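# Find the filled canister and set it in the yellow bay

## Task

Of four canisters, exactly one contains something. Move that one into the yellow taped bay so that its whole footprint lies within the tape and none of it rests on the tape. Return the other three to roughly their original spots. All four must finish upright, neither toppled nor leaning, and must stay in place on their own once the robot lets go.

## Robot and tools

ROBOT. A Hello Robot Stretch 3 with one arm: a two-wheel differential base (0.33 m long, 0.34 m wide), a lift that rides up a mast, and a telescoping arm that reaches out to the robot's RIGHT, ending in a wrist (yaw, pitch, roll) and a two-finger gripper. The base cannot move sideways, so the gripper is carried forward or back by driving. Turns pivot about the point midway between the drive wheels, 0.05 m behind the front edge. With the arm pulled in and the wrist folded, the wrist juts about 0.06 m past the right side and a turn sweeps a 0.28 m radius; an unfolded, level gripper reaches beyond that.

FRAMES. Base frame: origin on the floor between the drive wheels, x forward, y left, z up. hand_pose is reported in it, located where the closed fingertips meet; with all wrist joints at zero its x points up, y back toward the mast, z to the rear. The odometry frame is the base frame as it was at the start. Heading is positive to the left, -3.142 to 3.142.

execute_actions takes "actions", a list run in order (an empty list just returns the current state and images). Each action is an object with "robot", "steps" (integer 1 to 450 control steps, 30 per second; default 1) and optional "until". An action with only "steps" waits. "robot" is one command, a list (queue) of up to 8 commands run one after the other, or {"stop": true}, which brakes everything and clears the queue. A command may hold:
- "base": exactly one key. "translate_m": an offset in metres along the heading, measured from where the base is when that command begins, forward positive, magnitude at most 1. "rotate_rad": an in-place turn offset in radians, counter-clockwise (left) positive, magnitude at most 3.2.
- "joints": absolute targets by name; unnamed joints keep their targets. lift_m 0 to 1.1 (arm height on the mast); arm_m 0 to 0.52 (extension); wrist_yaw_rad -1.345 to 4.42 (0 along the arm, positive toward the front, 3.0 folded over the base); wrist_pitch_rad -1.57 to 0.451 (negative tips fingers down); wrist_roll_rad -2.911 to 2.911 (0 = fingers side by side); gripper_m -0.089 to 0.179 (larger is wider; real fingertip gap is smaller by about 0.007 nearly shut to 0.025 wide open, zero below 0.007); head_pan_rad -3.953 to 1.73 (positive left, -1.57 looks along the arm); head_tilt_rad -1.53 to 0.419 (negative down).
- "contact_limits": {"arm_m": effort percent 1 to 100}; the arm halts with contact_stop at about that motor effort. Lower is gentler; too low halts immediately. It lasts until arm_m's next command.
- In a queue, {"pause_s": seconds, max 15} waits.
Motions run concurrently and keep going between calls; a new command overrides at once and discards the rest of any older queue. Queue items advance only when the previous item's motions finish "done" (off_target also passes for base and gripper). One out-of-range or malformed value rejects the whole call.
"until" ends an action early when all its conditions hold. {"robot": {"status": "ended"}} waits until nothing reports moving and no queue runs; {"any": {"status": "ended"}} fires when any one motion or the queue finishes. Fields can also be compared, e.g. "lift_m": [">", 0.3] or "base_status": ["!=", "moving"]; operators =, !=, <, <=, >, >=. Never wait on "=" for a reading.

zoom_image: "camera" (head_camera, nav_camera or wrist_camera) and "region" [x0, y0, x1, y1] in pixels of that camera's last image, top-left origin, at most 504 by 504. head_camera and nav_camera move with head_pan_rad and head_tilt_rad; wrist_camera rides on the gripper.

finished_scene: "scene" = the current scene's number. Irreversible; only call once everything has stopped and the canisters rest on their own.

RESULTS. Each result is a snapshot with one image per camera. base_status shows progress as (moved of goal). joint_goals and joint_status list targets and states: moving, done, off_target (resting short, may still push), contact_stop (lift or arm met resistance and went slack until commanded again), time_out, stopped, not_commanded, torque_fault (a wrist servo overloaded and is limp for about 10 s, refusing commands). measured_speeds, motor_effort (percent, peak in brackets, noisy and biased), refusals count, queue state and queue_left. Lines starting refused:, dropped: or replaced: explain rejected goals, abandoned queue items or how an overridden motion ended. on_its_own appears when the robot itself changed a goal, a joint is slack or off, a resting motor shows unusual effort, or base_tilt departs 3 degrees or more from its start. base_tilt gives forward and right lean in degrees. lidar_m: 12 distances from the base origin in 30-degree sectors counter-clockwise from straight ahead (4th left, 7th behind, 10th right), in a plane 0.17 m up, 0.15 to 12 m, "-" for nothing. wrist_depth_mm and head_depth_mm: 7x7 grids of median depths in mm. base_odometry comes from wheel turns only, so slip inflates it.

PRACTICE. Full base speed (0.30 m/s, 1.9 rad/s) needs lift_m under 0.30, arm_m under 0.03 and wrist_yaw_rad above 2.54; otherwise 0.10 m/s and 0.63 rad/s. Fold or unfold the wrist only with lift_m 0.32 to 0.95, pitch -0.4 and roll near 0; when yaw is below -0.4 keep pitch at -0.5 or lower. To grasp, command gripper_m below the object's width; to let go, open at least 0.02 beyond the touch value. Neither reading nor done confirms a hold, so check the images. Avoid tipping: pushing on something rigid with the gripper above about 0.45 m, repeated pushes after a contact_stop, driving while holding or hooked on a fixed thing, and snagging furniture (worst in reverse). If it leans, reverse the last move in small steps, free the gripper, and lower lift_m to about 0.2. Avoid drops, slams, hard shoves and knocking canisters over.

Each tool is called after ">>>" as a command line: name --argument value for each argument, lists and objects as JSON in quotes; but a table of rows of numbers goes row by row, as --pt "numbers of a row", without its own name.

## Session

>>> execute_actions --actions '[]'

Scene clock: 0.00 s.
robot.base_odometry: x=+0.000 y=+0.000 heading=+0.000 (m, m, rad; robot's odometry frame)
robot.turned_by_wheels: +0.000 (rad since the last result)
robot.turned_by_imu: +0.000 (rad since the last result)
robot.base_tilt: forward=+0.0 right=-1.8 (deg)
robot.lidar_m: 0.82 0.93 1.68 1.72 0.91 1.74 1.80 1.12 2.08 1.13 1.13 2.01
robot.head_depth_mm: 1780 2306 2303 2281 2249 2269 2244 / 1575 2423 2429 2440 2379 2340 2288 / 1759 2521 2581 2555 2535 2567 2421 / 1751 2551 2735 2747 2719 2669 2463 / 1731 2496 2847 2816 2788 2755 2472 / 1736 2396 2444 2380 2383 2307 2264 / 1723 2193 2154 2094 2075 2049 2013
robot.base_status: not_commanded
robot.joint_positions: lift_m=+0.543 arm_m=+0.000 wrist_yaw_rad=+2.864 wrist_pitch_rad=-0.361 wrist_roll_rad=+0.000 gripper_m=+0.037 head_pan_rad=+0.019 head_tilt_rad=-0.007
robot.joint_goals: lift_m=+0.543 arm_m=+0.000 wrist_yaw_rad=+2.864 wrist_pitch_rad=-0.361 wrist_roll_rad=+0.000 gripper_m=+0.037 head_pan_rad=+0.019 head_tilt_rad=-0.007
robot.joint_status: lift_m=not_commanded arm_m=not_commanded wrist_yaw_rad=not_commanded wrist_pitch_rad=not_commanded wrist_roll_rad=not_commanded gripper_m=not_commanded head_pan_rad=not_commanded head_tilt_rad=not_commanded
robot.measured_speeds: translate_m=+0.000 rotate_rad=+0.000 lift_m=+0.000 arm_m=+0.000 wrist_yaw_rad=+0.000 wrist_pitch_rad=+0.000 wrist_roll_rad=+0.000 head_pan_rad=+0.000 head_tilt_rad=+0.000
robot: refusals=0 queue=idle queue_left=0
robot.motor_effort: left_wheel=+0 right_wheel=+0 lift_m=+26 arm_m=-2 wrist_yaw_rad=+0 wrist_pitch_rad=+8 wrist_roll_rad=+0 gripper_m=+0 head_pan_rad=+1 head_tilt_rad=+2 (%)
robot.hand_pose: x=+0.0422 y=+0.0777 z=+0.5689 quat_wxyz=(+0.222, +0.706, +0.030, +0.672) (m; robot's base frame)
robot.wrist_depth_mm: - - - - - - - / - - - - - - - / 794 - - - - - - / 750 - - - - - - / 829 - - - - 965 987 / 861 807 802 836 800 814 787 / 714 707 699 710 706 703 709
pictures: head_camera (sideways: a quarter turn clockwise sets it upright), nav_camera (sideways: a quarter turn counterclockwise sets it upright), wrist_camera
Images, in order (width x height): head_camera 896x504, nav_camera 672x504, wrist_camera 644x364.

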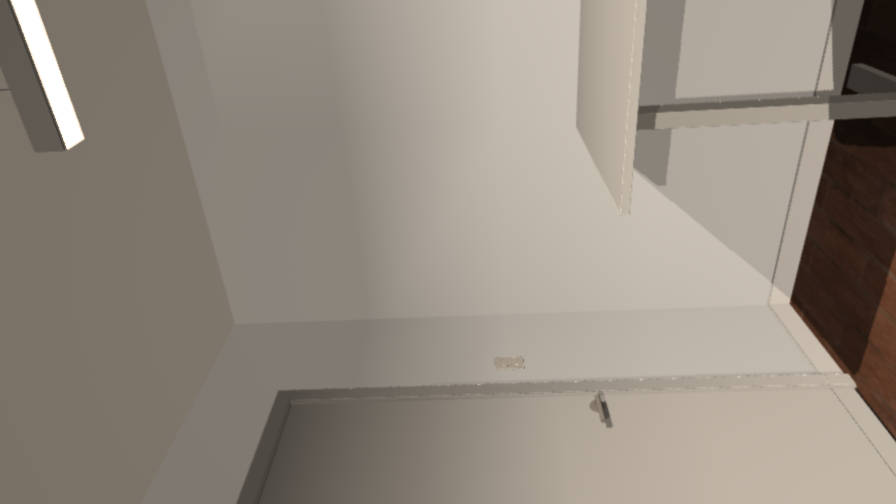

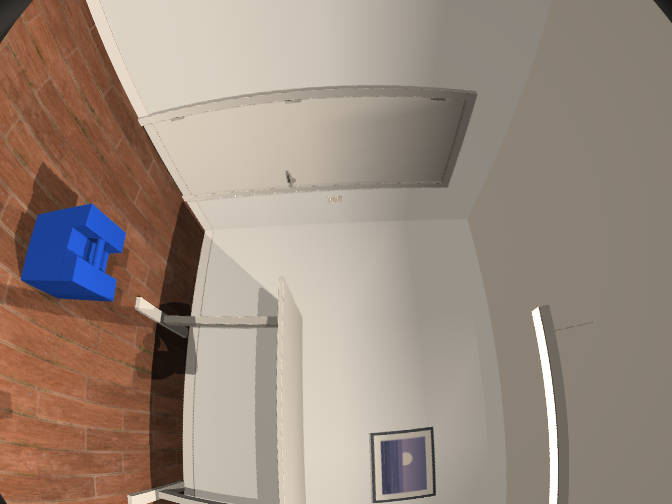

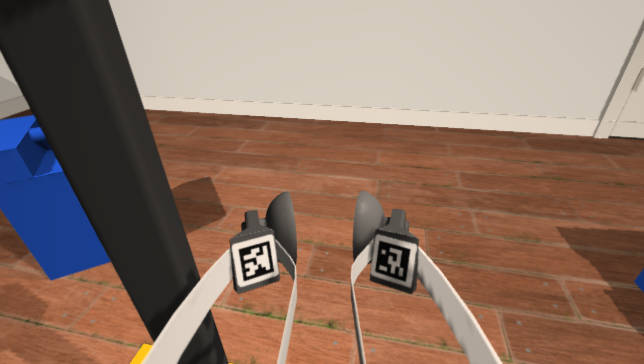

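>>> execute_actions --actions '[{"robot":{"joints":{"head_pan_rad":1.6,"head_tilt_rad":-1.0}},"steps":150,"until":{"robot":{"status":"ended"}}}]'

>>> execute_actions --actions '[{"robot":{"joints":{"head_pan_rad":-1.2}},"steps":150,"until":{"robot":{"status":"ended"}}}]'

>>> execute_actions --actions '[{"robot":{"joints":{"head_pan_rad":-3.0}},"steps":150,"until":{"robot":{"status":"ended"}}}]'

Scene clock: 7.73 s.
robot.base_odometry: x=+0.000 y=+0.000 heading=+0.000 (m, m, rad; robot's odometry frame)
robot.turned_by_wheels: +0.000 (rad since the last result)
robot.turned_by_imu: +0.001 (rad since the last result)
robot.base_tilt: forward=+0.0 right=-1.7 (deg)
robot.lidar_m: 0.82 0.93 1.67 1.71 0.91 1.74 1.80 1.12 2.08 1.13 1.13 2.00
robot.head_depth_mm: 1509 1750 1807 1549 1361 1211 1088 / 1591 1846 1847 1584 1374 1217 1097 / 1650 1908 1871 1579 1383 1226 1120 / 1755 2055 1862 1599 1398 1259 1133 / 1848 2131 1905 1628 1414 - - / 1954 2212 1896 1295 - - - / 2104 2324 1987 - - 1280 -
robot.base_status: not_commanded
robot.joint_positions: lift_m=+0.543 arm_m=+0.000 wrist_yaw_rad=+2.864 wrist_pitch_rad=-0.361 wrist_roll_rad=+0.000 gripper_m=+0.037 head_pan_rad=+1.593 head_tilt_rad=-0.987
robot.joint_goals: lift_m=+0.543 arm_m=+0.000 wrist_yaw_rad=+2.864 wrist_pitch_rad=-0.361 wrist_roll_rad=+0.000 gripper_m=+0.037 head_pan_rad=+1.600 head_tilt_rad=-1.000
robot.joint_status: lift_m=not_commanded arm_m=not_commanded wrist_yaw_rad=not_commanded wrist_pitch_rad=not_commanded wrist_roll_rad=not_commanded gripper_m=not_commanded head_pan_rad=done head_tilt_rad=done
robot.measured_speeds: translate_m=+0.000 rotate_rad=+0.000 lift_m=+0.000 arm_m=+0.000 wrist_yaw_rad=+0.000 wrist_pitch_rad=+0.000 wrist_roll_rad=+0.000 head_pan_rad=+0.000 head_tilt_rad=+0.000
robot: refusals=0 queue=done queue_left=0
robot.motor_effort: left_wheel=+0(0) right_wheel=+0(1) lift_m=+26(26) arm_m=-1(1) wrist_yaw_rad=+0(0) wrist_pitch_rad=+8(8) wrist_roll_rad=+0(0) gripper_m=+0(0) head_pan_rad=+4(46) head_tilt_rad=-3(30) (%)
robot.hand_pose: x=+0.0422 y=+0.0777 z=+0.5689 quat_wxyz=(+0.222, +0.706, +0.030, +0.672) (m; robot's base frame)
robot.wrist_depth_mm: - - - - - - - / - - - - - - - / 776 - - - - - - / 746 - - - - - - / 831 - - - - 975 957 / 825 808 792 822 792 825 804 / 704 705 711 718 708 698 686
pictures: head_camera (sideways: a quarter turn clockwise sets it upright), nav_camera (sideways: a quarter turn counterclockwise sets it upright), wrist_camera
camera_calibration (this result's frames):
head_camera: T_world_to_cam=[[-0.0286234, -0.808831, -0.587344, 0.779127], [-0.997587, -0.014068, 0.0679891, -0.0764242], [-0.0632544, 0.587873, -0.806477, 1.00289], [0, 0, 0, 1]] pos_world=[0.00949848, 0.0395381, 1.27162]
nav_camera: T_world_to_cam=[[0.047221, 0.834947, 0.548301, -0.668837], [0.99675, -0.0035178, -0.0804856, 0.143181], [-0.0652724, 0.550319, -0.832399, 1.03931], [0, 0, 0, 1]] pos_world=[-0.0432946, -0.0130033, 1.24337]
wrist_camera: T_world_to_cam=[[0.95967, -0.280348, -0.0209335, -0.0103429], [-0.172188, -0.527296, -0.832052, 0.548869], [0.222225, 0.8021, -0.554303, 0.417209], [0, 0, 0, 1]] pos_world=[0.0117201, -0.0481263, 0.687731]
Images, in order (width x height): head_camera 896x504, nav_camera 672x504, wrist_camera 644x364.

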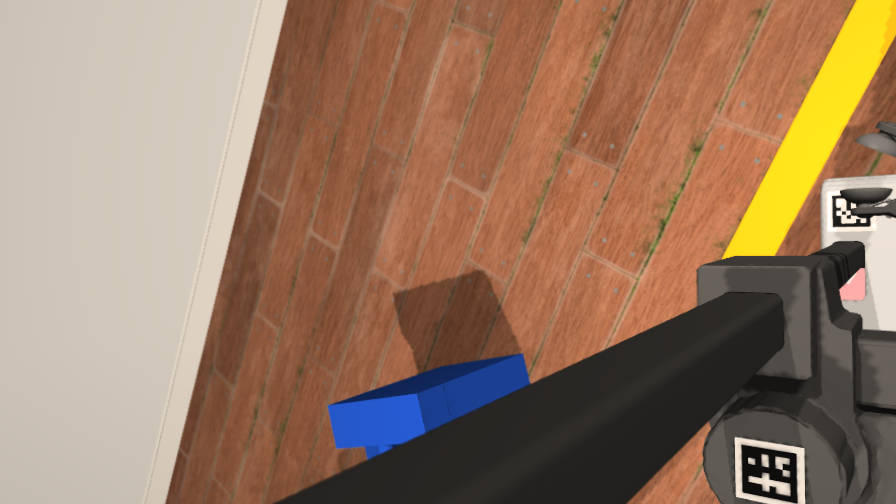

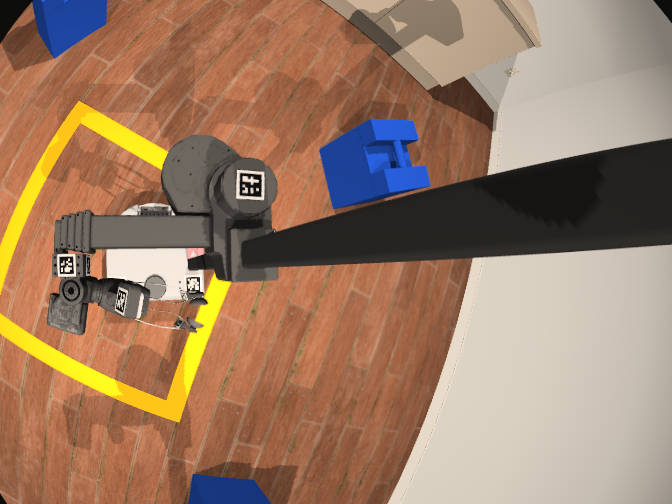

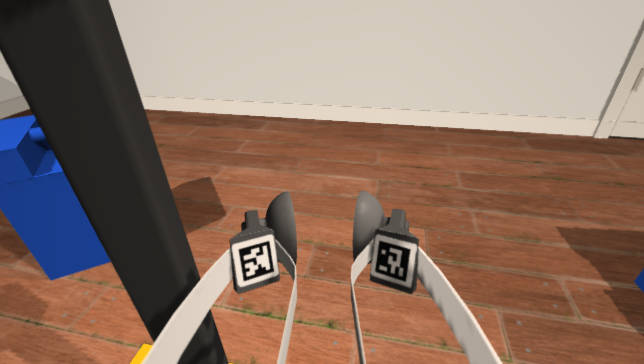

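Scene clock: 9.60 s.
robot.base_odometry: x=+0.000 y=+0.000 heading=+0.000 (m, m, rad; robot's odometry frame)
robot.turned_by_wheels: +0.000 (rad since the last result)
robot.turned_by_imu: +0.000 (rad since the last result)
robot.base_tilt: forward=+0.1 right=-1.9 (deg)
robot.lidar_m: 0.82 0.93 1.67 1.71 0.91 1.75 1.79 1.12 2.08 1.13 1.13 2.01
robot.head_depth_mm: 2165 2174 1817 1550 1366 1206 - / 2373 2215 1463 1567 1370 1237 - / 2575 2236 1472 1580 1386 1249 1121 / 2778 2282 1889 1604 1384 1227 1106 / 2700 2290 1905 1614 1400 1243 1117 / 2508 2339 1922 1625 1415 1250 1122 / 2317 2346 1944 1635 1424 1259 1125
robot.base_status: not_commanded
robot.joint_positions: lift_m=+0.543 arm_m=+0.000 wrist_yaw_rad=+2.864 wrist_pitch_rad=-0.361 wrist_roll_rad=+0.000 gripper_m=+0.037 head_pan_rad=-1.193 head_tilt_rad=-0.988
robot.joint_goals: lift_m=+0.543 arm_m=+0.000 wrist_yaw_rad=+2.864 wrist_pitch_rad=-0.361 wrist_roll_rad=+0.000 gripper_m=+0.037 head_pan_rad=-1.200 head_tilt_rad=-1.000
robot.joint_status: lift_m=not_commanded arm_m=not_commanded wrist_yaw_rad=not_commanded wrist_pitch_rad=not_commanded wrist_roll_rad=not_commanded gripper_m=not_commanded head_pan_rad=done head_tilt_rad=done
robot.measured_speeds: translate_m=+0.000 rotate_rad=+0.000 lift_m=+0.000 arm_m=+0.000 wrist_yaw_rad=+0.000 wrist_pitch_rad=+0.000 wrist_roll_rad=+0.000 head_pan_rad=+0.000 head_tilt_rad=+0.000
robot: refusals=0 queue=done queue_left=0
robot.motor_effort: left_wheel=+0(0) right_wheel=+1(1) lift_m=+26(26) arm_m=-1(1) wrist_yaw_rad=+0(0) wrist_pitch_rad=+8(8) wrist_roll_rad=+0(0) gripper_m=+1(0) head_pan_rad=-4(45) head_tilt_rad=-4(4) (%)
robot.hand_pose: x=+0.0422 y=+0.0777 z=+0.5689 quat_wxyz=(+0.222, +0.706, +0.030, +0.672) (m; robot's base frame)
robot.wrist_depth_mm: - - - - - - - / - - - - - - - / 798 - - - - - - / 756 - - - - - - / 793 - - - - 978 - / 838 822 797 812 786 824 825 / 717 715 713 694 707 696 686
pictures: head_camera (sideways: a quarter turn clockwise sets it upright), nav_camera (sideways: a quarter turn counterclockwise sets it upright), wrist_camera
camera_calibration (this result's frames):
head_camera: T_world_to_cam=[[-0.255191, 0.768277, -0.587051, 0.780127], [0.930123, 0.360899, 0.0679862, -0.0881795], [0.264098, -0.52868, -0.80669, 1.00117], [0, 0, 0, 1]] pos_world=[0.0166928, -0.0382327, 1.2716]
nav_camera: T_world_to_cam=[[0.246858, -0.799224, 0.547998, -0.669661], [-0.93547, -0.344121, -0.0804764, 0.154956], [0.252896, -0.49277, -0.832599, 1.03763], [0, 0, 0, 1]] pos_world=[0.0478561, 0.0294253, 1.24337]
wrist_camera: T_world_to_cam=[[0.95967, -0.280348, -0.0209334, -0.010343], [-0.172188, -0.527296, -0.832052, 0.548869], [0.222225, 0.8021, -0.554303, 0.417209], [0, 0, 0, 1]] pos_world=[0.0117201, -0.0481263, 0.687731]
Images, in order (width x height): head_camera 896x504, nav_camera 672x504, wrist_camera 644x364.

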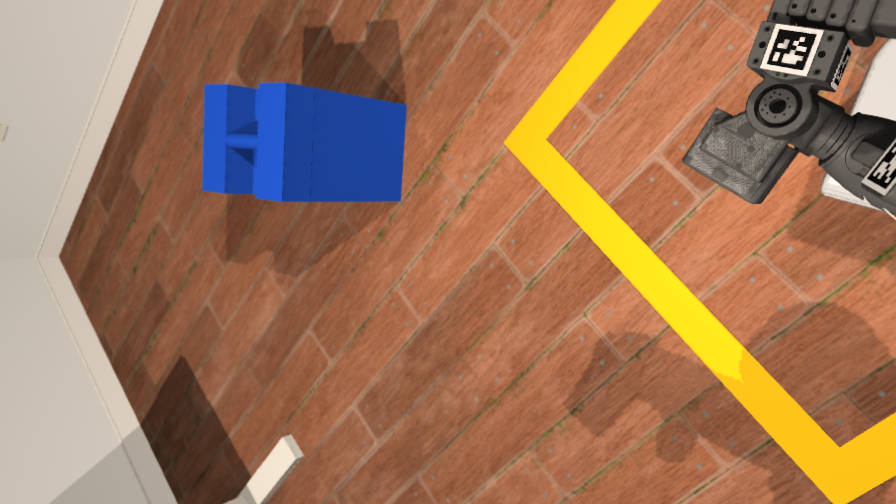

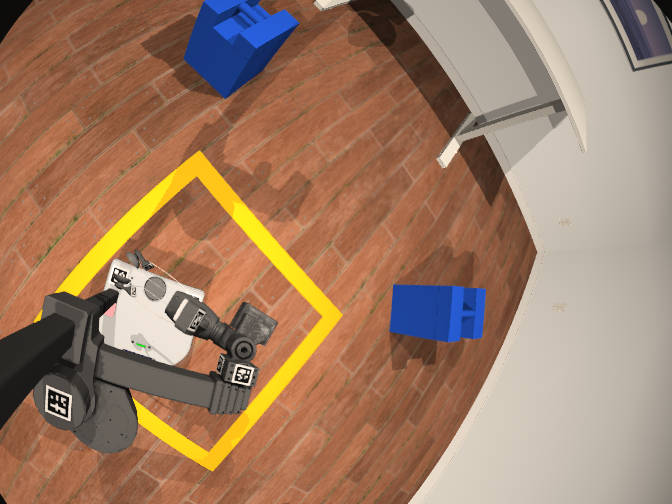

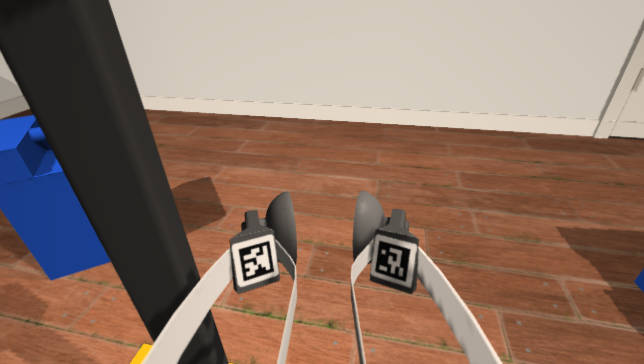

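Scene clock: 11.03 s.
robot.base_odometry: x=+0.000 y=+0.000 heading=+0.000 (m, m, rad; robot's odometry frame)
robot.turned_by_wheels: +0.000 (rad since the last result)
robot.turned_by_imu: +0.000 (rad since the last result)
robot.base_tilt: forward=+0.1 right=-2.0 (deg)
robot.lidar_m: 0.82 0.93 1.67 1.72 0.91 1.74 1.80 1.12 2.08 1.13 1.13 2.01
robot.head_depth_mm: 1664 1910 1820 1552 1360 - - / 1756 2055 1843 1578 1404 - - / 2485 2236 1868 1587 1395 1225 - / 2643 2265 1874 1596 1393 1245 - / 2708 2317 1766 1627 1411 1259 1078 / 2602 2356 1467 1585 1412 1277 - / 2330 2359 1472 1646 1416 1260 1136
robot.base_status: not_commanded
robot.joint_positions: lift_m=+0.543 arm_m=+0.000 wrist_yaw_rad=+2.864 wrist_pitch_rad=-0.361 wrist_roll_rad=+0.000 gripper_m=+0.037 head_pan_rad=-2.993 head_tilt_rad=-0.988
robot.joint_goals: lift_m=+0.543 arm_m=+0.000 wrist_yaw_rad=+2.864 wrist_pitch_rad=-0.361 wrist_roll_rad=+0.000 gripper_m=+0.037 head_pan_rad=-3.000 head_tilt_rad=-1.000
robot.joint_status: lift_m=not_commanded arm_m=not_commanded wrist_yaw_rad=not_commanded wrist_pitch_rad=not_commanded wrist_roll_rad=not_commanded gripper_m=not_commanded head_pan_rad=done head_tilt_rad=done
robot.measured_speeds: translate_m=+0.000 rotate_rad=+0.000 lift_m=+0.000 arm_m=+0.000 wrist_yaw_rad=+0.000 wrist_pitch_rad=+0.000 wrist_roll_rad=+0.000 head_pan_rad=+0.000 head_tilt_rad=+0.000
robot: refusals=0 queue=done queue_left=0
robot.motor_effort: left_wheel=+0(0) right_wheel=+0(1) lift_m=+26(27) arm_m=-1(1) wrist_yaw_rad=+0(0) wrist_pitch_rad=+8(8) wrist_roll_rad=+0(0) gripper_m=+0(0) head_pan_rad=-3(45) head_tilt_rad=-4(3) (%)
robot.hand_pose: x=+0.0422 y=+0.0777 z=+0.5689 quat_wxyz=(+0.222, +0.706, +0.030, +0.672) (m; robot's base frame)
robot.wrist_depth_mm: - - - - - - - / - - - - - - - / 810 - - - - - - / 762 - - - - - - / 806 - - - - 945 971 / 839 819 807 805 796 799 807 / 723 708 726 708 694 699 685
pictures: head_camera (sideways: a quarter turn clockwise sets it upright), nav_camera (sideways: a quarter turn counterclockwise sets it upright), wrist_camera
camera_calibration (this result's frames):
head_camera: T_world_to_cam=[[0.806189, 0.0739719, -0.587015, 0.773606], [0.140138, -0.987795, 0.0679859, -0.0833601], [-0.574822, -0.137073, -0.806716, 1.00632], [0, 0, 0, 1]] pos_world=[-0.0335381, -0.00162922, 1.2716]
nav_camera: T_world_to_cam=[[-0.834432, -0.0588254, 0.547962, -0.663017], [-0.122583, 0.98919, -0.0804753, 0.149996], [-0.537305, -0.134322, -0.832623, 1.04248], [0, 0, 0, 1]] pos_world=[0.0252716, -0.047349, 1.24337]
wrist_camera: T_world_to_cam=[[0.95967, -0.280348, -0.0209334, -0.010343], [-0.172188, -0.527296, -0.832052, 0.548869], [0.222225, 0.8021, -0.554303, 0.417209], [0, 0, 0, 1]] pos_world=[0.0117201, -0.0481263, 0.687731]
Images, in order (width x height): head_camera 896x504, nav_camera 672x504, wrist_camera 644x364.

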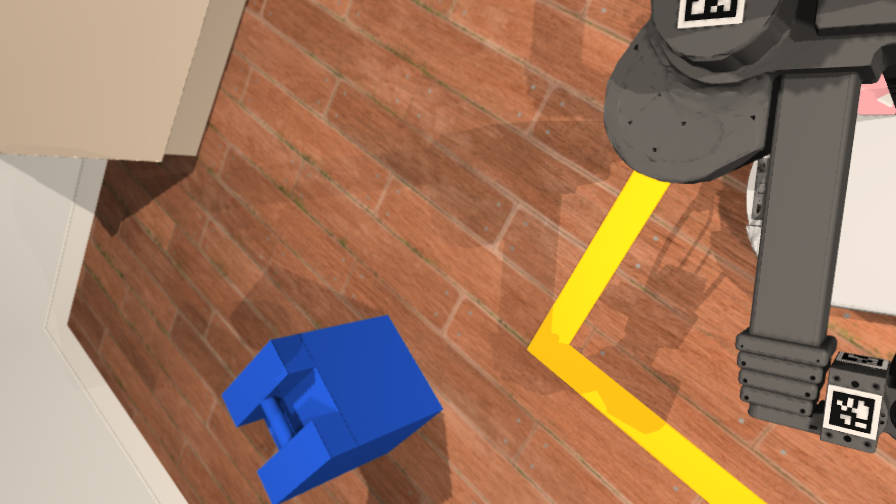

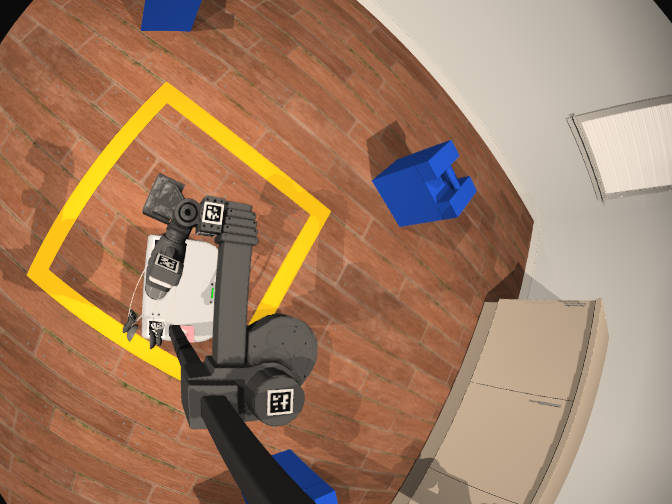

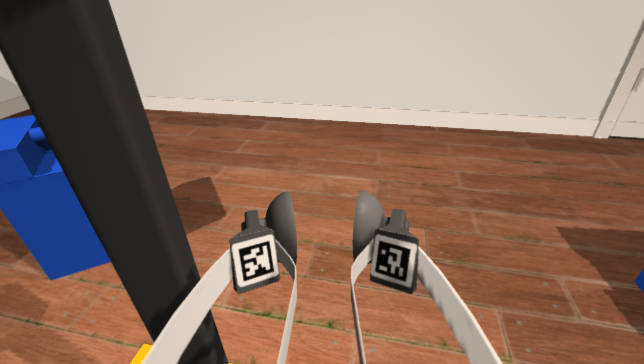

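>>> execute_actions --actions '[{"robot":[{"base":{"rotate_rad":1.75},"joints":{"head_pan_rad":-1.57,"head_tilt_rad":-0.9,"wrist_yaw_rad":0,"gripper_m":0}},{"joints":{"lift_m":0.15,"wrist_pitch_rad":0,"arm_m":0.3}}],"steps":450,"until":{"robot":{"status":"ended"}}},{"robot":{"joints":{"arm_m":0.36},"contact_limits":{"arm_m":15}},"steps":90,"until":{"robot":{"status":"ended"}}}]'

Scene clock: 25.67 s.
robot.base_odometry: x=+0.000 y=+0.000 heading=+1.750 (m, m, rad; robot's odometry frame)
robot.turned_by_wheels: +1.750 (rad since the last result)
robot.turned_by_imu: +1.721 (rad since the last result)
robot.base_tilt: forward=+0.0 right=-1.9 (deg)
robot.lidar_m: 0.84 0.85 1.74 1.16 1.14 2.08 1.13 2.01 2.01 0.82 1.70 1.68
robot.head_depth_mm: 2175 2322 2037 1674 1424 1249 1105 / 2336 2531 2047 1632 1440 1254 1106 / 2522 2606 2063 1281 1451 1235 1120 / 2497 2637 2107 1325 1462 1275 1126 / 2220 2446 2121 1723 1477 1291 1131 / 1984 2160 2113 1732 1484 1288 1140 / 1768 1954 2062 1751 1501 1307 1141
robot.base_status: done (rotate_rad +1.7499 of +1.7500)
robot.joint_positions: lift_m=+0.150 arm_m=+0.360 wrist_yaw_rad=+0.000 wrist_pitch_rad=-0.020 wrist_roll_rad=+0.000 gripper_m=+0.000 head_pan_rad=-1.577 head_tilt_rad=-0.902
robot.joint_goals: lift_m=+0.150 arm_m=+0.360 wrist_yaw_rad=+0.000 wrist_pitch_rad=+0.000 wrist_roll_rad=+0.000 gripper_m=+0.000 head_pan_rad=-1.570 head_tilt_rad=-0.900
robot.joint_status: lift_m=done arm_m=done wrist_yaw_rad=done wrist_pitch_rad=done wrist_roll_rad=not_commanded gripper_m=done head_pan_rad=done head_tilt_rad=done
robot.measured_speeds: translate_m=+0.000 rotate_rad=+0.000 lift_m=+0.000 arm_m=+0.000 wrist_yaw_rad=+0.000 wrist_pitch_rad=+0.000 wrist_roll_rad=+0.000 head_pan_rad=+0.000 head_tilt_rad=+0.000
robot: refusals=0 queue=done queue_left=0
robot.motor_effort: left_wheel=-3(9) right_wheel=+2(5) lift_m=+21(28) arm_m=+2(2) wrist_yaw_rad=+0(2) wrist_pitch_rad=+10(11) wrist_roll_rad=+0(1) gripper_m=-2(78) head_pan_rad=+3(45) head_tilt_rad=+1(9) (%)
robot.contact_limits: arm_m 15 (drawing in: default 20, maximum 33; extending or still: default 26, maximum 43)
robot.hand_pose: x=-0.0213 y=-0.7604 z=+0.2596 quat_wxyz=(+0.707, +0.008, -0.707, -0.007) (m; robot's base frame)
robot.wrist_depth_mm: - - - - 215 - - / - - 324 366 219 - - / - - 331 280 227 - - / - - 342 278 232 - - / 855 846 361 - 239 741 787 / 585 591 393 304 242 556 571 / 460 459 378 315 266 445 443
pictures: head_camera (sideways: a quarter turn clockwise sets it upright), nav_camera (sideways: a quarter turn counterclockwise sets it upright), wrist_camera
camera_calibration (this result's frames):
head_camera: T_world_to_cam=[[0.0510257, 0.755015, -0.653719, 0.865122], [0.997624, -0.00818988, 0.0684101, -0.0891506], [0.0462968, -0.655656, -0.753639, 0.933515], [0, 0, 0, 1]] pos_world=[0.00157659, -0.0418463, 1.27518]
nav_camera: T_world_to_cam=[[-0.0703698, -0.783815, 0.616995, -0.757616], [-0.996299, 0.0246227, -0.0823504, 0.157775], [0.0493553, -0.620506, -0.782647, 0.973924], [0, 0, 0, 1]] pos_world=[0.0558099, 0.0066109, 1.24268]
wrist_camera: T_world_to_cam=[[-0.999761, -0.00177937, -0.0217817, -0.0205773], [0.0206833, 0.244831, -0.969345, 0.46559], [0.00705766, -0.969564, -0.244736, -0.499922], [0, 0, 0, 1]] pos_world=[-0.026674, -0.598734, 0.328521]
Images, in order (width x height): head_camera 896x504, nav_camera 672x504, wrist_camera 644x364.

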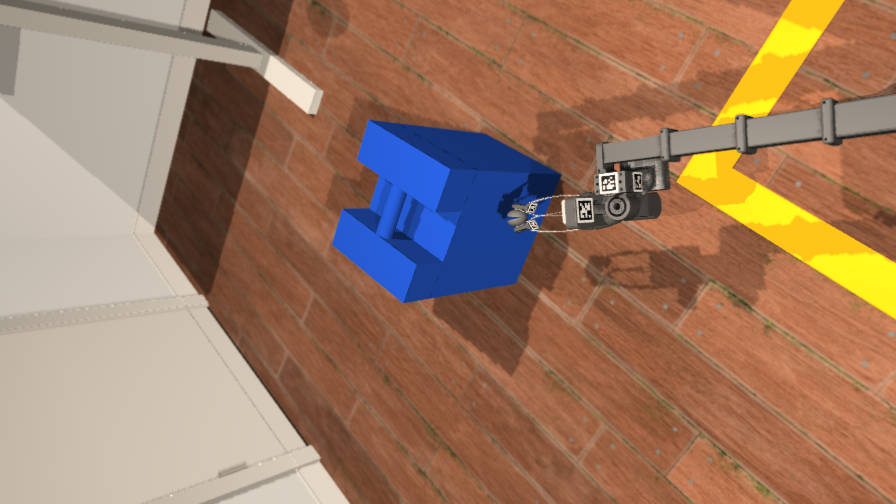

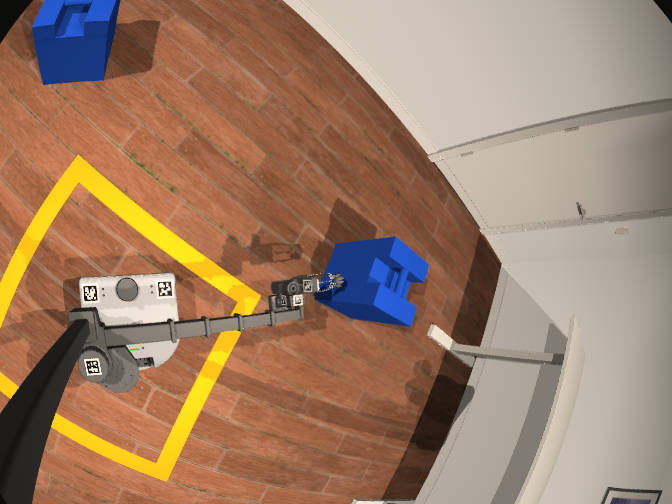

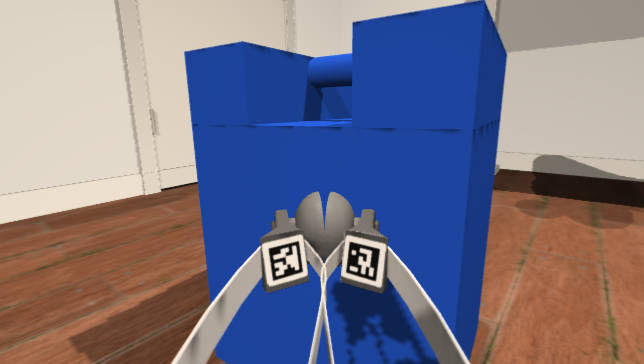

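>>> execute_actions --actions '[{"robot":[{"joints":{"lift_m":0.06,"wrist_pitch_rad":-0.15}},{"joints":{"arm_m":0.51},"contact_limits":{"arm_m":12}}],"steps":190,"until":{"robot":{"status":"ended"}}}]'

>>> execute_actions --actions '[{"robot":[{"joints":{"arm_m":0.3}},{"base":{"rotate_rad":1.9}},{"joints":{"arm_m":0.51},"contact_limits":{"arm_m":12}}],"steps":390,"until":{"robot":{"status":"ended"}}}]'

Scene clock: 32.83 s.
robot.base_odometry: x=+0.000 y=+0.000 heading=+1.751 (m, m, rad; robot's odometry frame)
robot.turned_by_wheels: +0.001 (rad since the last result)
robot.turned_by_imu: +0.003 (rad since the last result)
robot.base_tilt: forward=+0.1 right=-1.9 (deg)
robot.lidar_m: 0.84 0.85 1.74 1.16 1.14 2.08 1.13 2.01 2.01 0.82 1.70 1.67
robot.head_depth_mm: 2134 2321 2008 1672 1431 1243 1106 / 2312 2491 2039 1646 1436 1258 1115 / 2526 2615 2059 1278 1448 1268 1118 / 2538 2646 2091 1329 1458 1272 1127 / 2211 2422 2120 1737 1471 1277 1131 / 1971 2190 2149 1745 1480 1298 1139 / 1776 1924 2051 1780 1505 1294 1144
robot.base_status: done (rotate_rad +1.7510 of +1.7500)
robot.joint_positions: lift_m=+0.060 arm_m=+0.470 wrist_yaw_rad=+0.045 wrist_pitch_rad=-0.202 wrist_roll_rad=+0.000 gripper_m=+0.000 head_pan_rad=-1.577 head_tilt_rad=-0.902
robot.joint_goals: lift_m=+0.060 arm_m=+0.470 wrist_yaw_rad=+0.000 wrist_pitch_rad=-0.150 wrist_roll_rad=+0.000 gripper_m=+0.000 head_pan_rad=-1.570 head_tilt_rad=-0.900
robot.joint_status: lift_m=done arm_m=contact_stop wrist_yaw_rad=done wrist_pitch_rad=done wrist_roll_rad=not_commanded gripper_m=done head_pan_rad=done head_tilt_rad=done
robot.measured_speeds: translate_m=+0.000 rotate_rad=+0.003 lift_m=+0.000 arm_m=-0.004 wrist_yaw_rad=+0.140 wrist_pitch_rad=-0.024 wrist_roll_rad=+0.000 head_pan_rad=+0.000 head_tilt_rad=+0.000
robot: refusals=0 queue=dropped queue_left=0
robot.on_its_own: arm_m is slack since a contact_stop, until your next command for it (your +0.510 is given up)
robot.motor_effort: left_wheel=+20(20) right_wheel=-19(18) lift_m=+21(21) arm_m=+7(13) wrist_yaw_rad=-45(44) wrist_pitch_rad=+26(30) wrist_roll_rad=+0(0) gripper_m=-7(6) head_pan_rad=+3(4) head_tilt_rad=+1(2) (%)
robot.contact_limits: arm_m 12 (drawing in: default 20, maximum 33; extending or still: default 26, maximum 43)
robot.hand_pose: x=-0.0103 y=-0.8608 z=+0.1239 quat_wxyz=(+0.705, +0.088, -0.701, -0.056) (m; robot's base frame)
robot.wrist_depth_mm: 908 954 180 147 124 107 95 / 928 - 193 155 131 113 98 / 907 797 211 166 139 118 103 / 545 538 228 180 147 124 107 / 400 394 266 - 155 130 112 / 311 306 284 216 161 138 122 / 254 255 252 225 186 146 135
pictures: head_camera (sideways: a quarter turn clockwise sets it upright), nav_camera (sideways: a quarter turn counterclockwise sets it upright), wrist_camera
camera_calibration (this result's frames):
head_camera: T_world_to_cam=[[0.051023, 0.754863, -0.653895, 0.865351], [0.997624, -0.00817169, 0.0684106, -0.0891513], [0.0462972, -0.655831, -0.753487, 0.933316], [0, 0, 0, 1]] pos_world=[0.00157664, -0.0418525, 1.27519]
nav_camera: T_world_to_cam=[[-0.0703672, -0.783671, 0.617177, -0.757853], [-0.996299, 0.0246013, -0.0823547, 0.157781], [0.0493556, -0.620688, -0.782502, 0.973736], [0, 0, 0, 1]] pos_world=[0.0558098, 0.00659723, 1.24267]
wrist_camera: T_world_to_cam=[[-0.998853, -0.0427016, -0.02167, -0.0478969], [0.0019194, 0.416472, -0.909146, 0.498476], [0.047847, -0.908145, -0.415912, -0.556071], [0, 0, 0, 1]] pos_world=[-0.0221924, -0.71464, 0.220873]
Images, in order (width x height): head_camera 896x504, nav_camera 672x504, wrist_camera 644x364.

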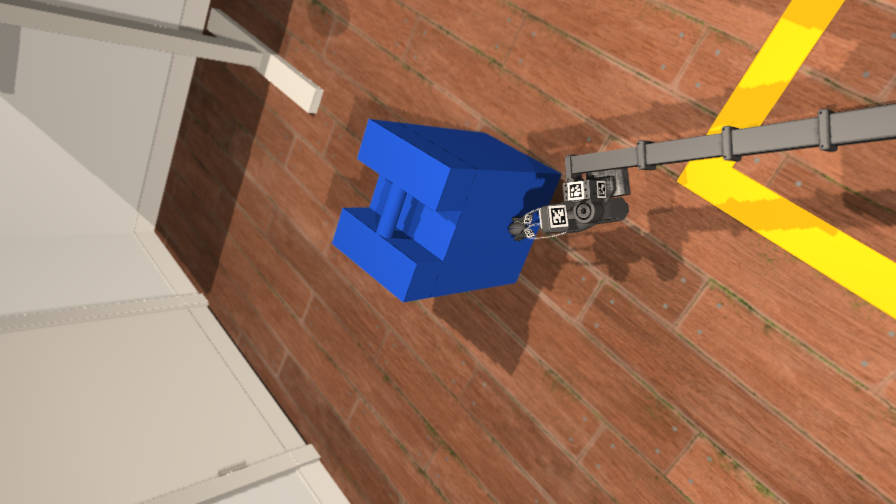

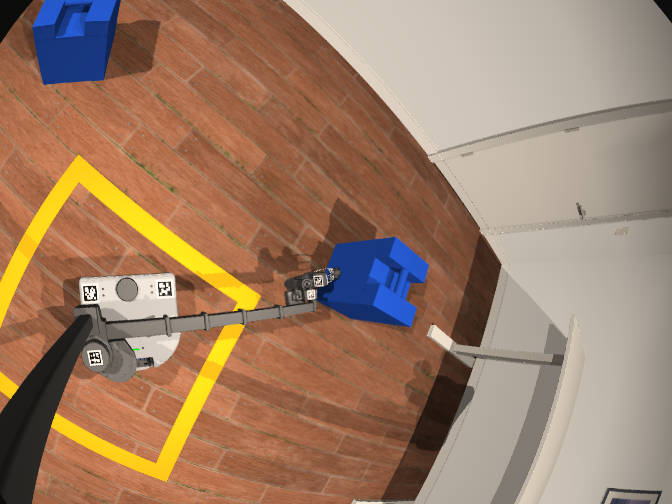

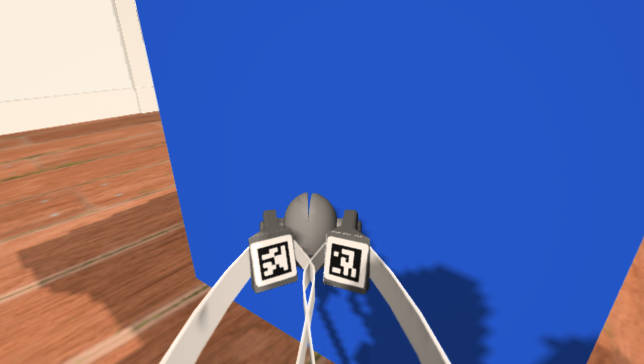

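Scene clock: 41.80 s.
robot.base_odometry: x=+0.000 y=+0.000 heading=-2.633 (m, m, rad; robot's odometry frame)
robot.turned_by_wheels: +1.899 (rad since the last result)
robot.turned_by_imu: +1.866 (rad since the last result)
robot.base_tilt: forward=+0.1 right=-1.8 (deg)
robot.lidar_m: 1.12 2.07 1.13 1.13 2.01 0.82 0.91 1.68 1.70 0.91 1.74 1.79
robot.head_depth_mm: 1843 2046 2009 1666 1431 1239 1104 / 2044 2299 2025 1685 1434 1257 1114 / 2294 2516 2077 1446 1492 1261 1110 / 2596 2671 2061 1389 1467 1267 1125 / 2412 2550 2117 1640 1471 1279 1138 / 1665 1849 2059 1762 1474 1294 1144 / 1552 1721 1963 1775 1490 1302 1145
robot.base_status: done (rotate_rad +1.8999 of +1.9000)
robot.joint_positions: lift_m=+0.060 arm_m=+0.510 wrist_yaw_rad=-0.002 wrist_pitch_rad=-0.170 wrist_roll_rad=+0.000 gripper_m=+0.000 head_pan_rad=-1.577 head_tilt_rad=-0.902
robot.joint_goals: lift_m=+0.060 arm_m=+0.510 wrist_yaw_rad=+0.000 wrist_pitch_rad=-0.150 wrist_roll_rad=+0.000 gripper_m=+0.000 head_pan_rad=-1.570 head_tilt_rad=-0.900
robot.joint_status: lift_m=done arm_m=done wrist_yaw_rad=done wrist_pitch_rad=done wrist_roll_rad=not_commanded gripper_m=done head_pan_rad=done head_tilt_rad=done
robot.measured_speeds: translate_m=+0.000 rotate_rad=+0.000 lift_m=+0.000 arm_m=+0.000 wrist_yaw_rad=+0.000 wrist_pitch_rad=+0.000 wrist_roll_rad=+0.000 head_pan_rad=+0.000 head_tilt_rad=+0.000
robot: refusals=0 queue=done queue_left=0
robot.motor_effort: left_wheel=-4(23) right_wheel=+3(18) lift_m=+21(21) arm_m=+4(3) wrist_yaw_rad=+2(46) wrist_pitch_rad=+10(25) wrist_roll_rad=+0(0) gripper_m=-2(7) head_pan_rad=+4(3) head_tilt_rad=+1(1) (%)
robot.contact_limits: arm_m 12 (drawing in: default 20, maximum 33; extending or still: default 26, maximum 43)
robot.hand_pose: x=-0.0219 y=-0.9030 z=+0.1318 quat_wxyz=(+0.705, +0.060, -0.704, -0.061) (m; robot's base frame)
robot.wrist_depth_mm: 187 175 162 151 141 135 884 / 201 187 171 159 149 144 914 / 219 201 183 169 157 155 886 / 526 215 197 180 167 489 566 / 398 234 210 - 176 382 399 / 326 256 229 207 188 304 311 / 268 264 245 223 206 257 257
pictures: head_camera (sideways: a quarter turn clockwise sets it upright), nav_camera (sideways: a quarter turn counterclockwise sets it upright), wrist_camera
camera_calibration (this result's frames):
head_camera: T_world_to_cam=[[0.0510192, 0.754641, -0.654151, 0.865686], [0.997624, -0.0081451, 0.0684113, -0.0891522], [0.0462978, -0.656087, -0.753264, 0.933027], [0, 0, 0, 1]] pos_world=[0.00157673, -0.0418616, 1.2752]
nav_camera: T_world_to_cam=[[-0.0703633, -0.783462, 0.617444, -0.758201], [-0.9963, 0.02457, -0.082361, 0.157789], [0.0493561, -0.620954, -0.782291, 0.973462], [0, 0, 0, 1]] pos_world=[0.0558097, 0.00657726, 1.24267]
wrist_camera: T_world_to_cam=[[-0.999756, 0.00392137, -0.0217314, -0.0190831], [0.0215567, 0.386754, -0.921931, 0.498517], [0.00478949, -0.922174, -0.386744, -0.608057], [0, 0, 0, 1]] pos_world=[-0.0269126, -0.753463, 0.224021]
Images, in order (width x height): head_camera 896x504, nav_camera 672x504, wrist_camera 644x364.

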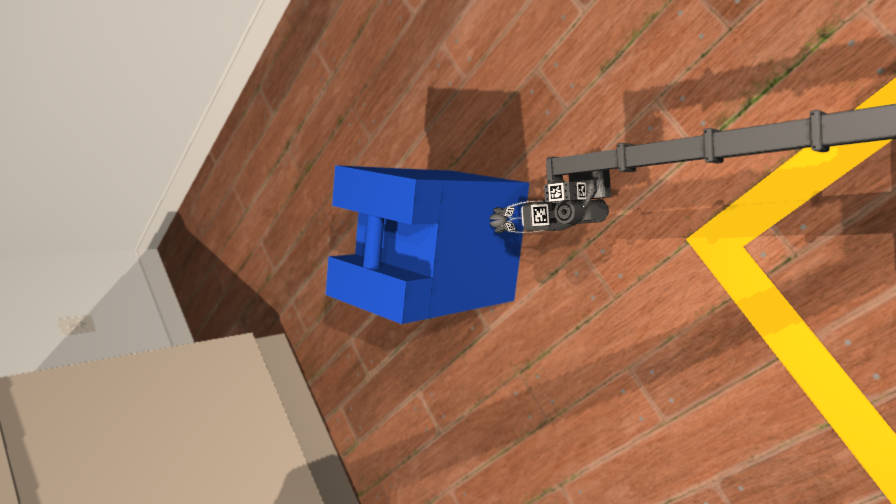

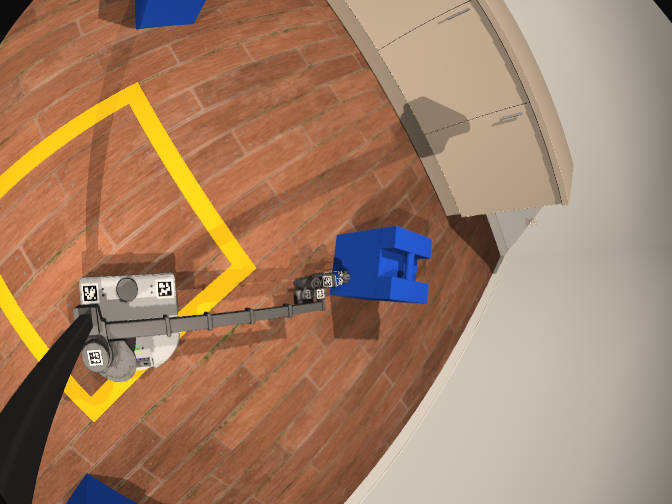

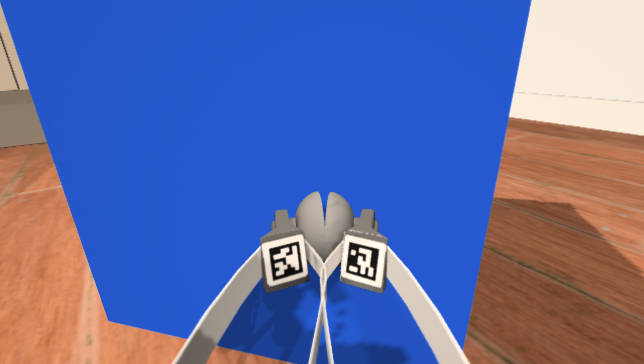

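>>> execute_actions --actions '[{"robot":[{"joints":{"arm_m":0,"lift_m":0.34,"wrist_pitch_rad":-0.4,"head_pan_rad":0}},{"joints":{"wrist_yaw_rad":3.0}},{"joints":{"lift_m":0.27}},{"base":{"rotate_rad":-2.97}},{"base":{"translate_m":1}},{"base":{"translate_m":0.21}},{"base":{"rotate_rad":-1.38}},{"base":{"translate_m":0.61}}],"steps":450,"until":{"robot":{"status":"ended"}}},{"steps":450,"until":{"robot":{"status":"ended"}}},{"robot":{"base":{"rotate_rad":-2.03}},"steps":450,"until":{"robot":{"status":"ended"}}}]'

Scene clock: 77.00 s.
robot.base_odometry: x=+1.407 y=+0.368 heading=-2.730 (m, m, rad; robot's odometry frame)
robot.turned_by_wheels: -6.380 (rad since the last result)
robot.turned_by_imu: -6.239 (rad since the last result)
robot.base_tilt: forward=+0.2 right=-1.8 (deg)
robot.lidar_m: 0.30 0.37 1.74 1.41 0.87 1.17 0.75 0.68 0.72 0.90 1.86 0.47
robot.head_depth_mm: 3406 2529 2041 1671 1426 1250 1106 / 3530 2603 2054 1676 1439 1249 1103 / 3476 2531 2079 1708 1460 942 1113 / 3361 2617 2090 1744 1063 898 1094 / 3201 2694 2145 1739 1047 1050 1135 / 3086 2794 2150 1771 1481 1294 1141 / 2873 2809 2118 1778 1508 1299 1143
robot.base_status: done (rotate_rad -2.0299 of -2.0300)
robot.joint_positions: lift_m=+0.270 arm_m=+0.000 wrist_yaw_rad=+2.999 wrist_pitch_rad=-0.416 wrist_roll_rad=+0.000 gripper_m=+0.000 head_pan_rad=-0.007 head_tilt_rad=-0.901
robot.joint_goals: lift_m=+0.270 arm_m=+0.000 wrist_yaw_rad=+3.000 wrist_pitch_rad=-0.400 wrist_roll_rad=+0.000 gripper_m=+0.000 head_pan_rad=+0.000 head_tilt_rad=-0.900
robot.joint_status: lift_m=done arm_m=done wrist_yaw_rad=done wrist_pitch_rad=done wrist_roll_rad=not_commanded gripper_m=done head_pan_rad=done head_tilt_rad=done
robot.measured_speeds: translate_m=+0.000 rotate_rad=+0.000 lift_m=+0.000 arm_m=+0.000 wrist_yaw_rad=+0.000 wrist_pitch_rad=+0.000 wrist_roll_rad=+0.000 head_pan_rad=+0.000 head_tilt_rad=+0.000
robot: refusals=0 queue=done queue_left=0
robot.motor_effort: left_wheel=+2(16) right_wheel=-1(5) lift_m=+21(34) arm_m=-3(4) wrist_yaw_rad=+1(1) wrist_pitch_rad=+8(11) wrist_roll_rad=+0(0) gripper_m=-2(2) head_pan_rad=+3(49) head_tilt_rad=+0(1) (%)
robot.hand_pose: x=+0.0107 y=+0.0772 z=+0.2835 quat_wxyz=(+0.195, +0.700, +0.097, +0.680) (m; robot's base frame)
robot.wrist_depth_mm: 977 - - - - - - / - - - - - - - / 933 924 875 873 863 864 848 / 699 695 697 684 670 679 660 / 565 573 - - 555 554 551 / 489 500 - - 469 463 458 / 431 - - - 412 403 392
pictures: head_camera (sideways: a quarter turn clockwise sets it upright), nav_camera (sideways: a quarter turn counterclockwise sets it upright), wrist_camera
camera_calibration (this result's frames):
head_camera: T_world_to_cam=[[-0.754038, 0.0514779, -0.654811, 0.871457], [0.00869692, 0.997619, 0.068413, -0.0831221], [0.656774, 0.0458911, -0.75269, 0.928557], [0, 0, 0, 1]] pos_world=[0.0479822, -0.00454912, 1.27524]
nav_camera: T_world_to_cam=[[0.782878, -0.0708399, 0.618129, -0.764298], [-0.0251088, -0.996285, -0.0823771, 0.151886], [0.621668, 0.0489708, -0.781748, 0.969265], [0, 0, 0, 1]] pos_world=[-0.000394993, 0.0497133, 1.24267]
wrist_camera: T_world_to_cam=[[0.988575, -0.149321, -0.0205589, 0.00326935], [-0.105771, -0.590053, -0.800406, 0.300862], [0.107386, 0.793436, -0.599105, 0.281041], [0, 0, 0, 1]] pos_world=[-0.00158945, -0.0449752, 0.409252]
Images, in order (width x height): head_camera 896x504, nav_camera 672x504, wrist_camera 644x364.

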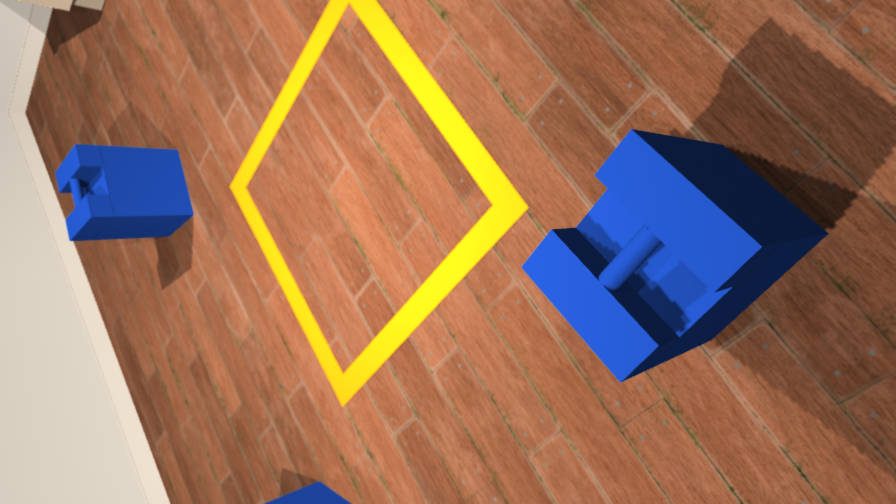

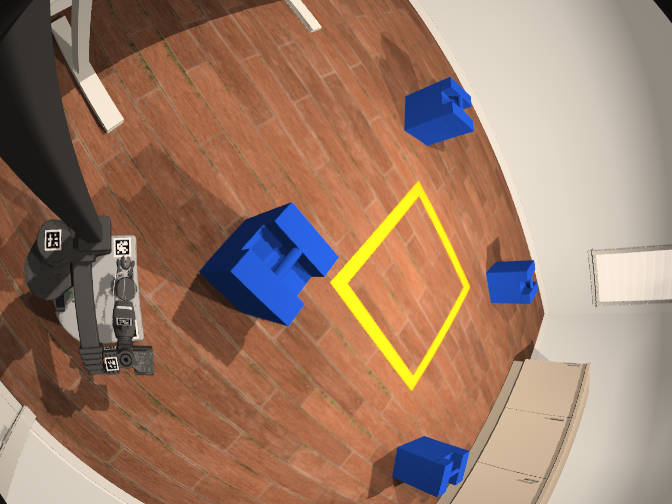

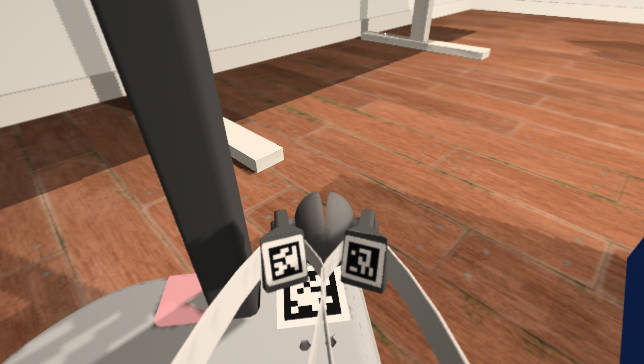

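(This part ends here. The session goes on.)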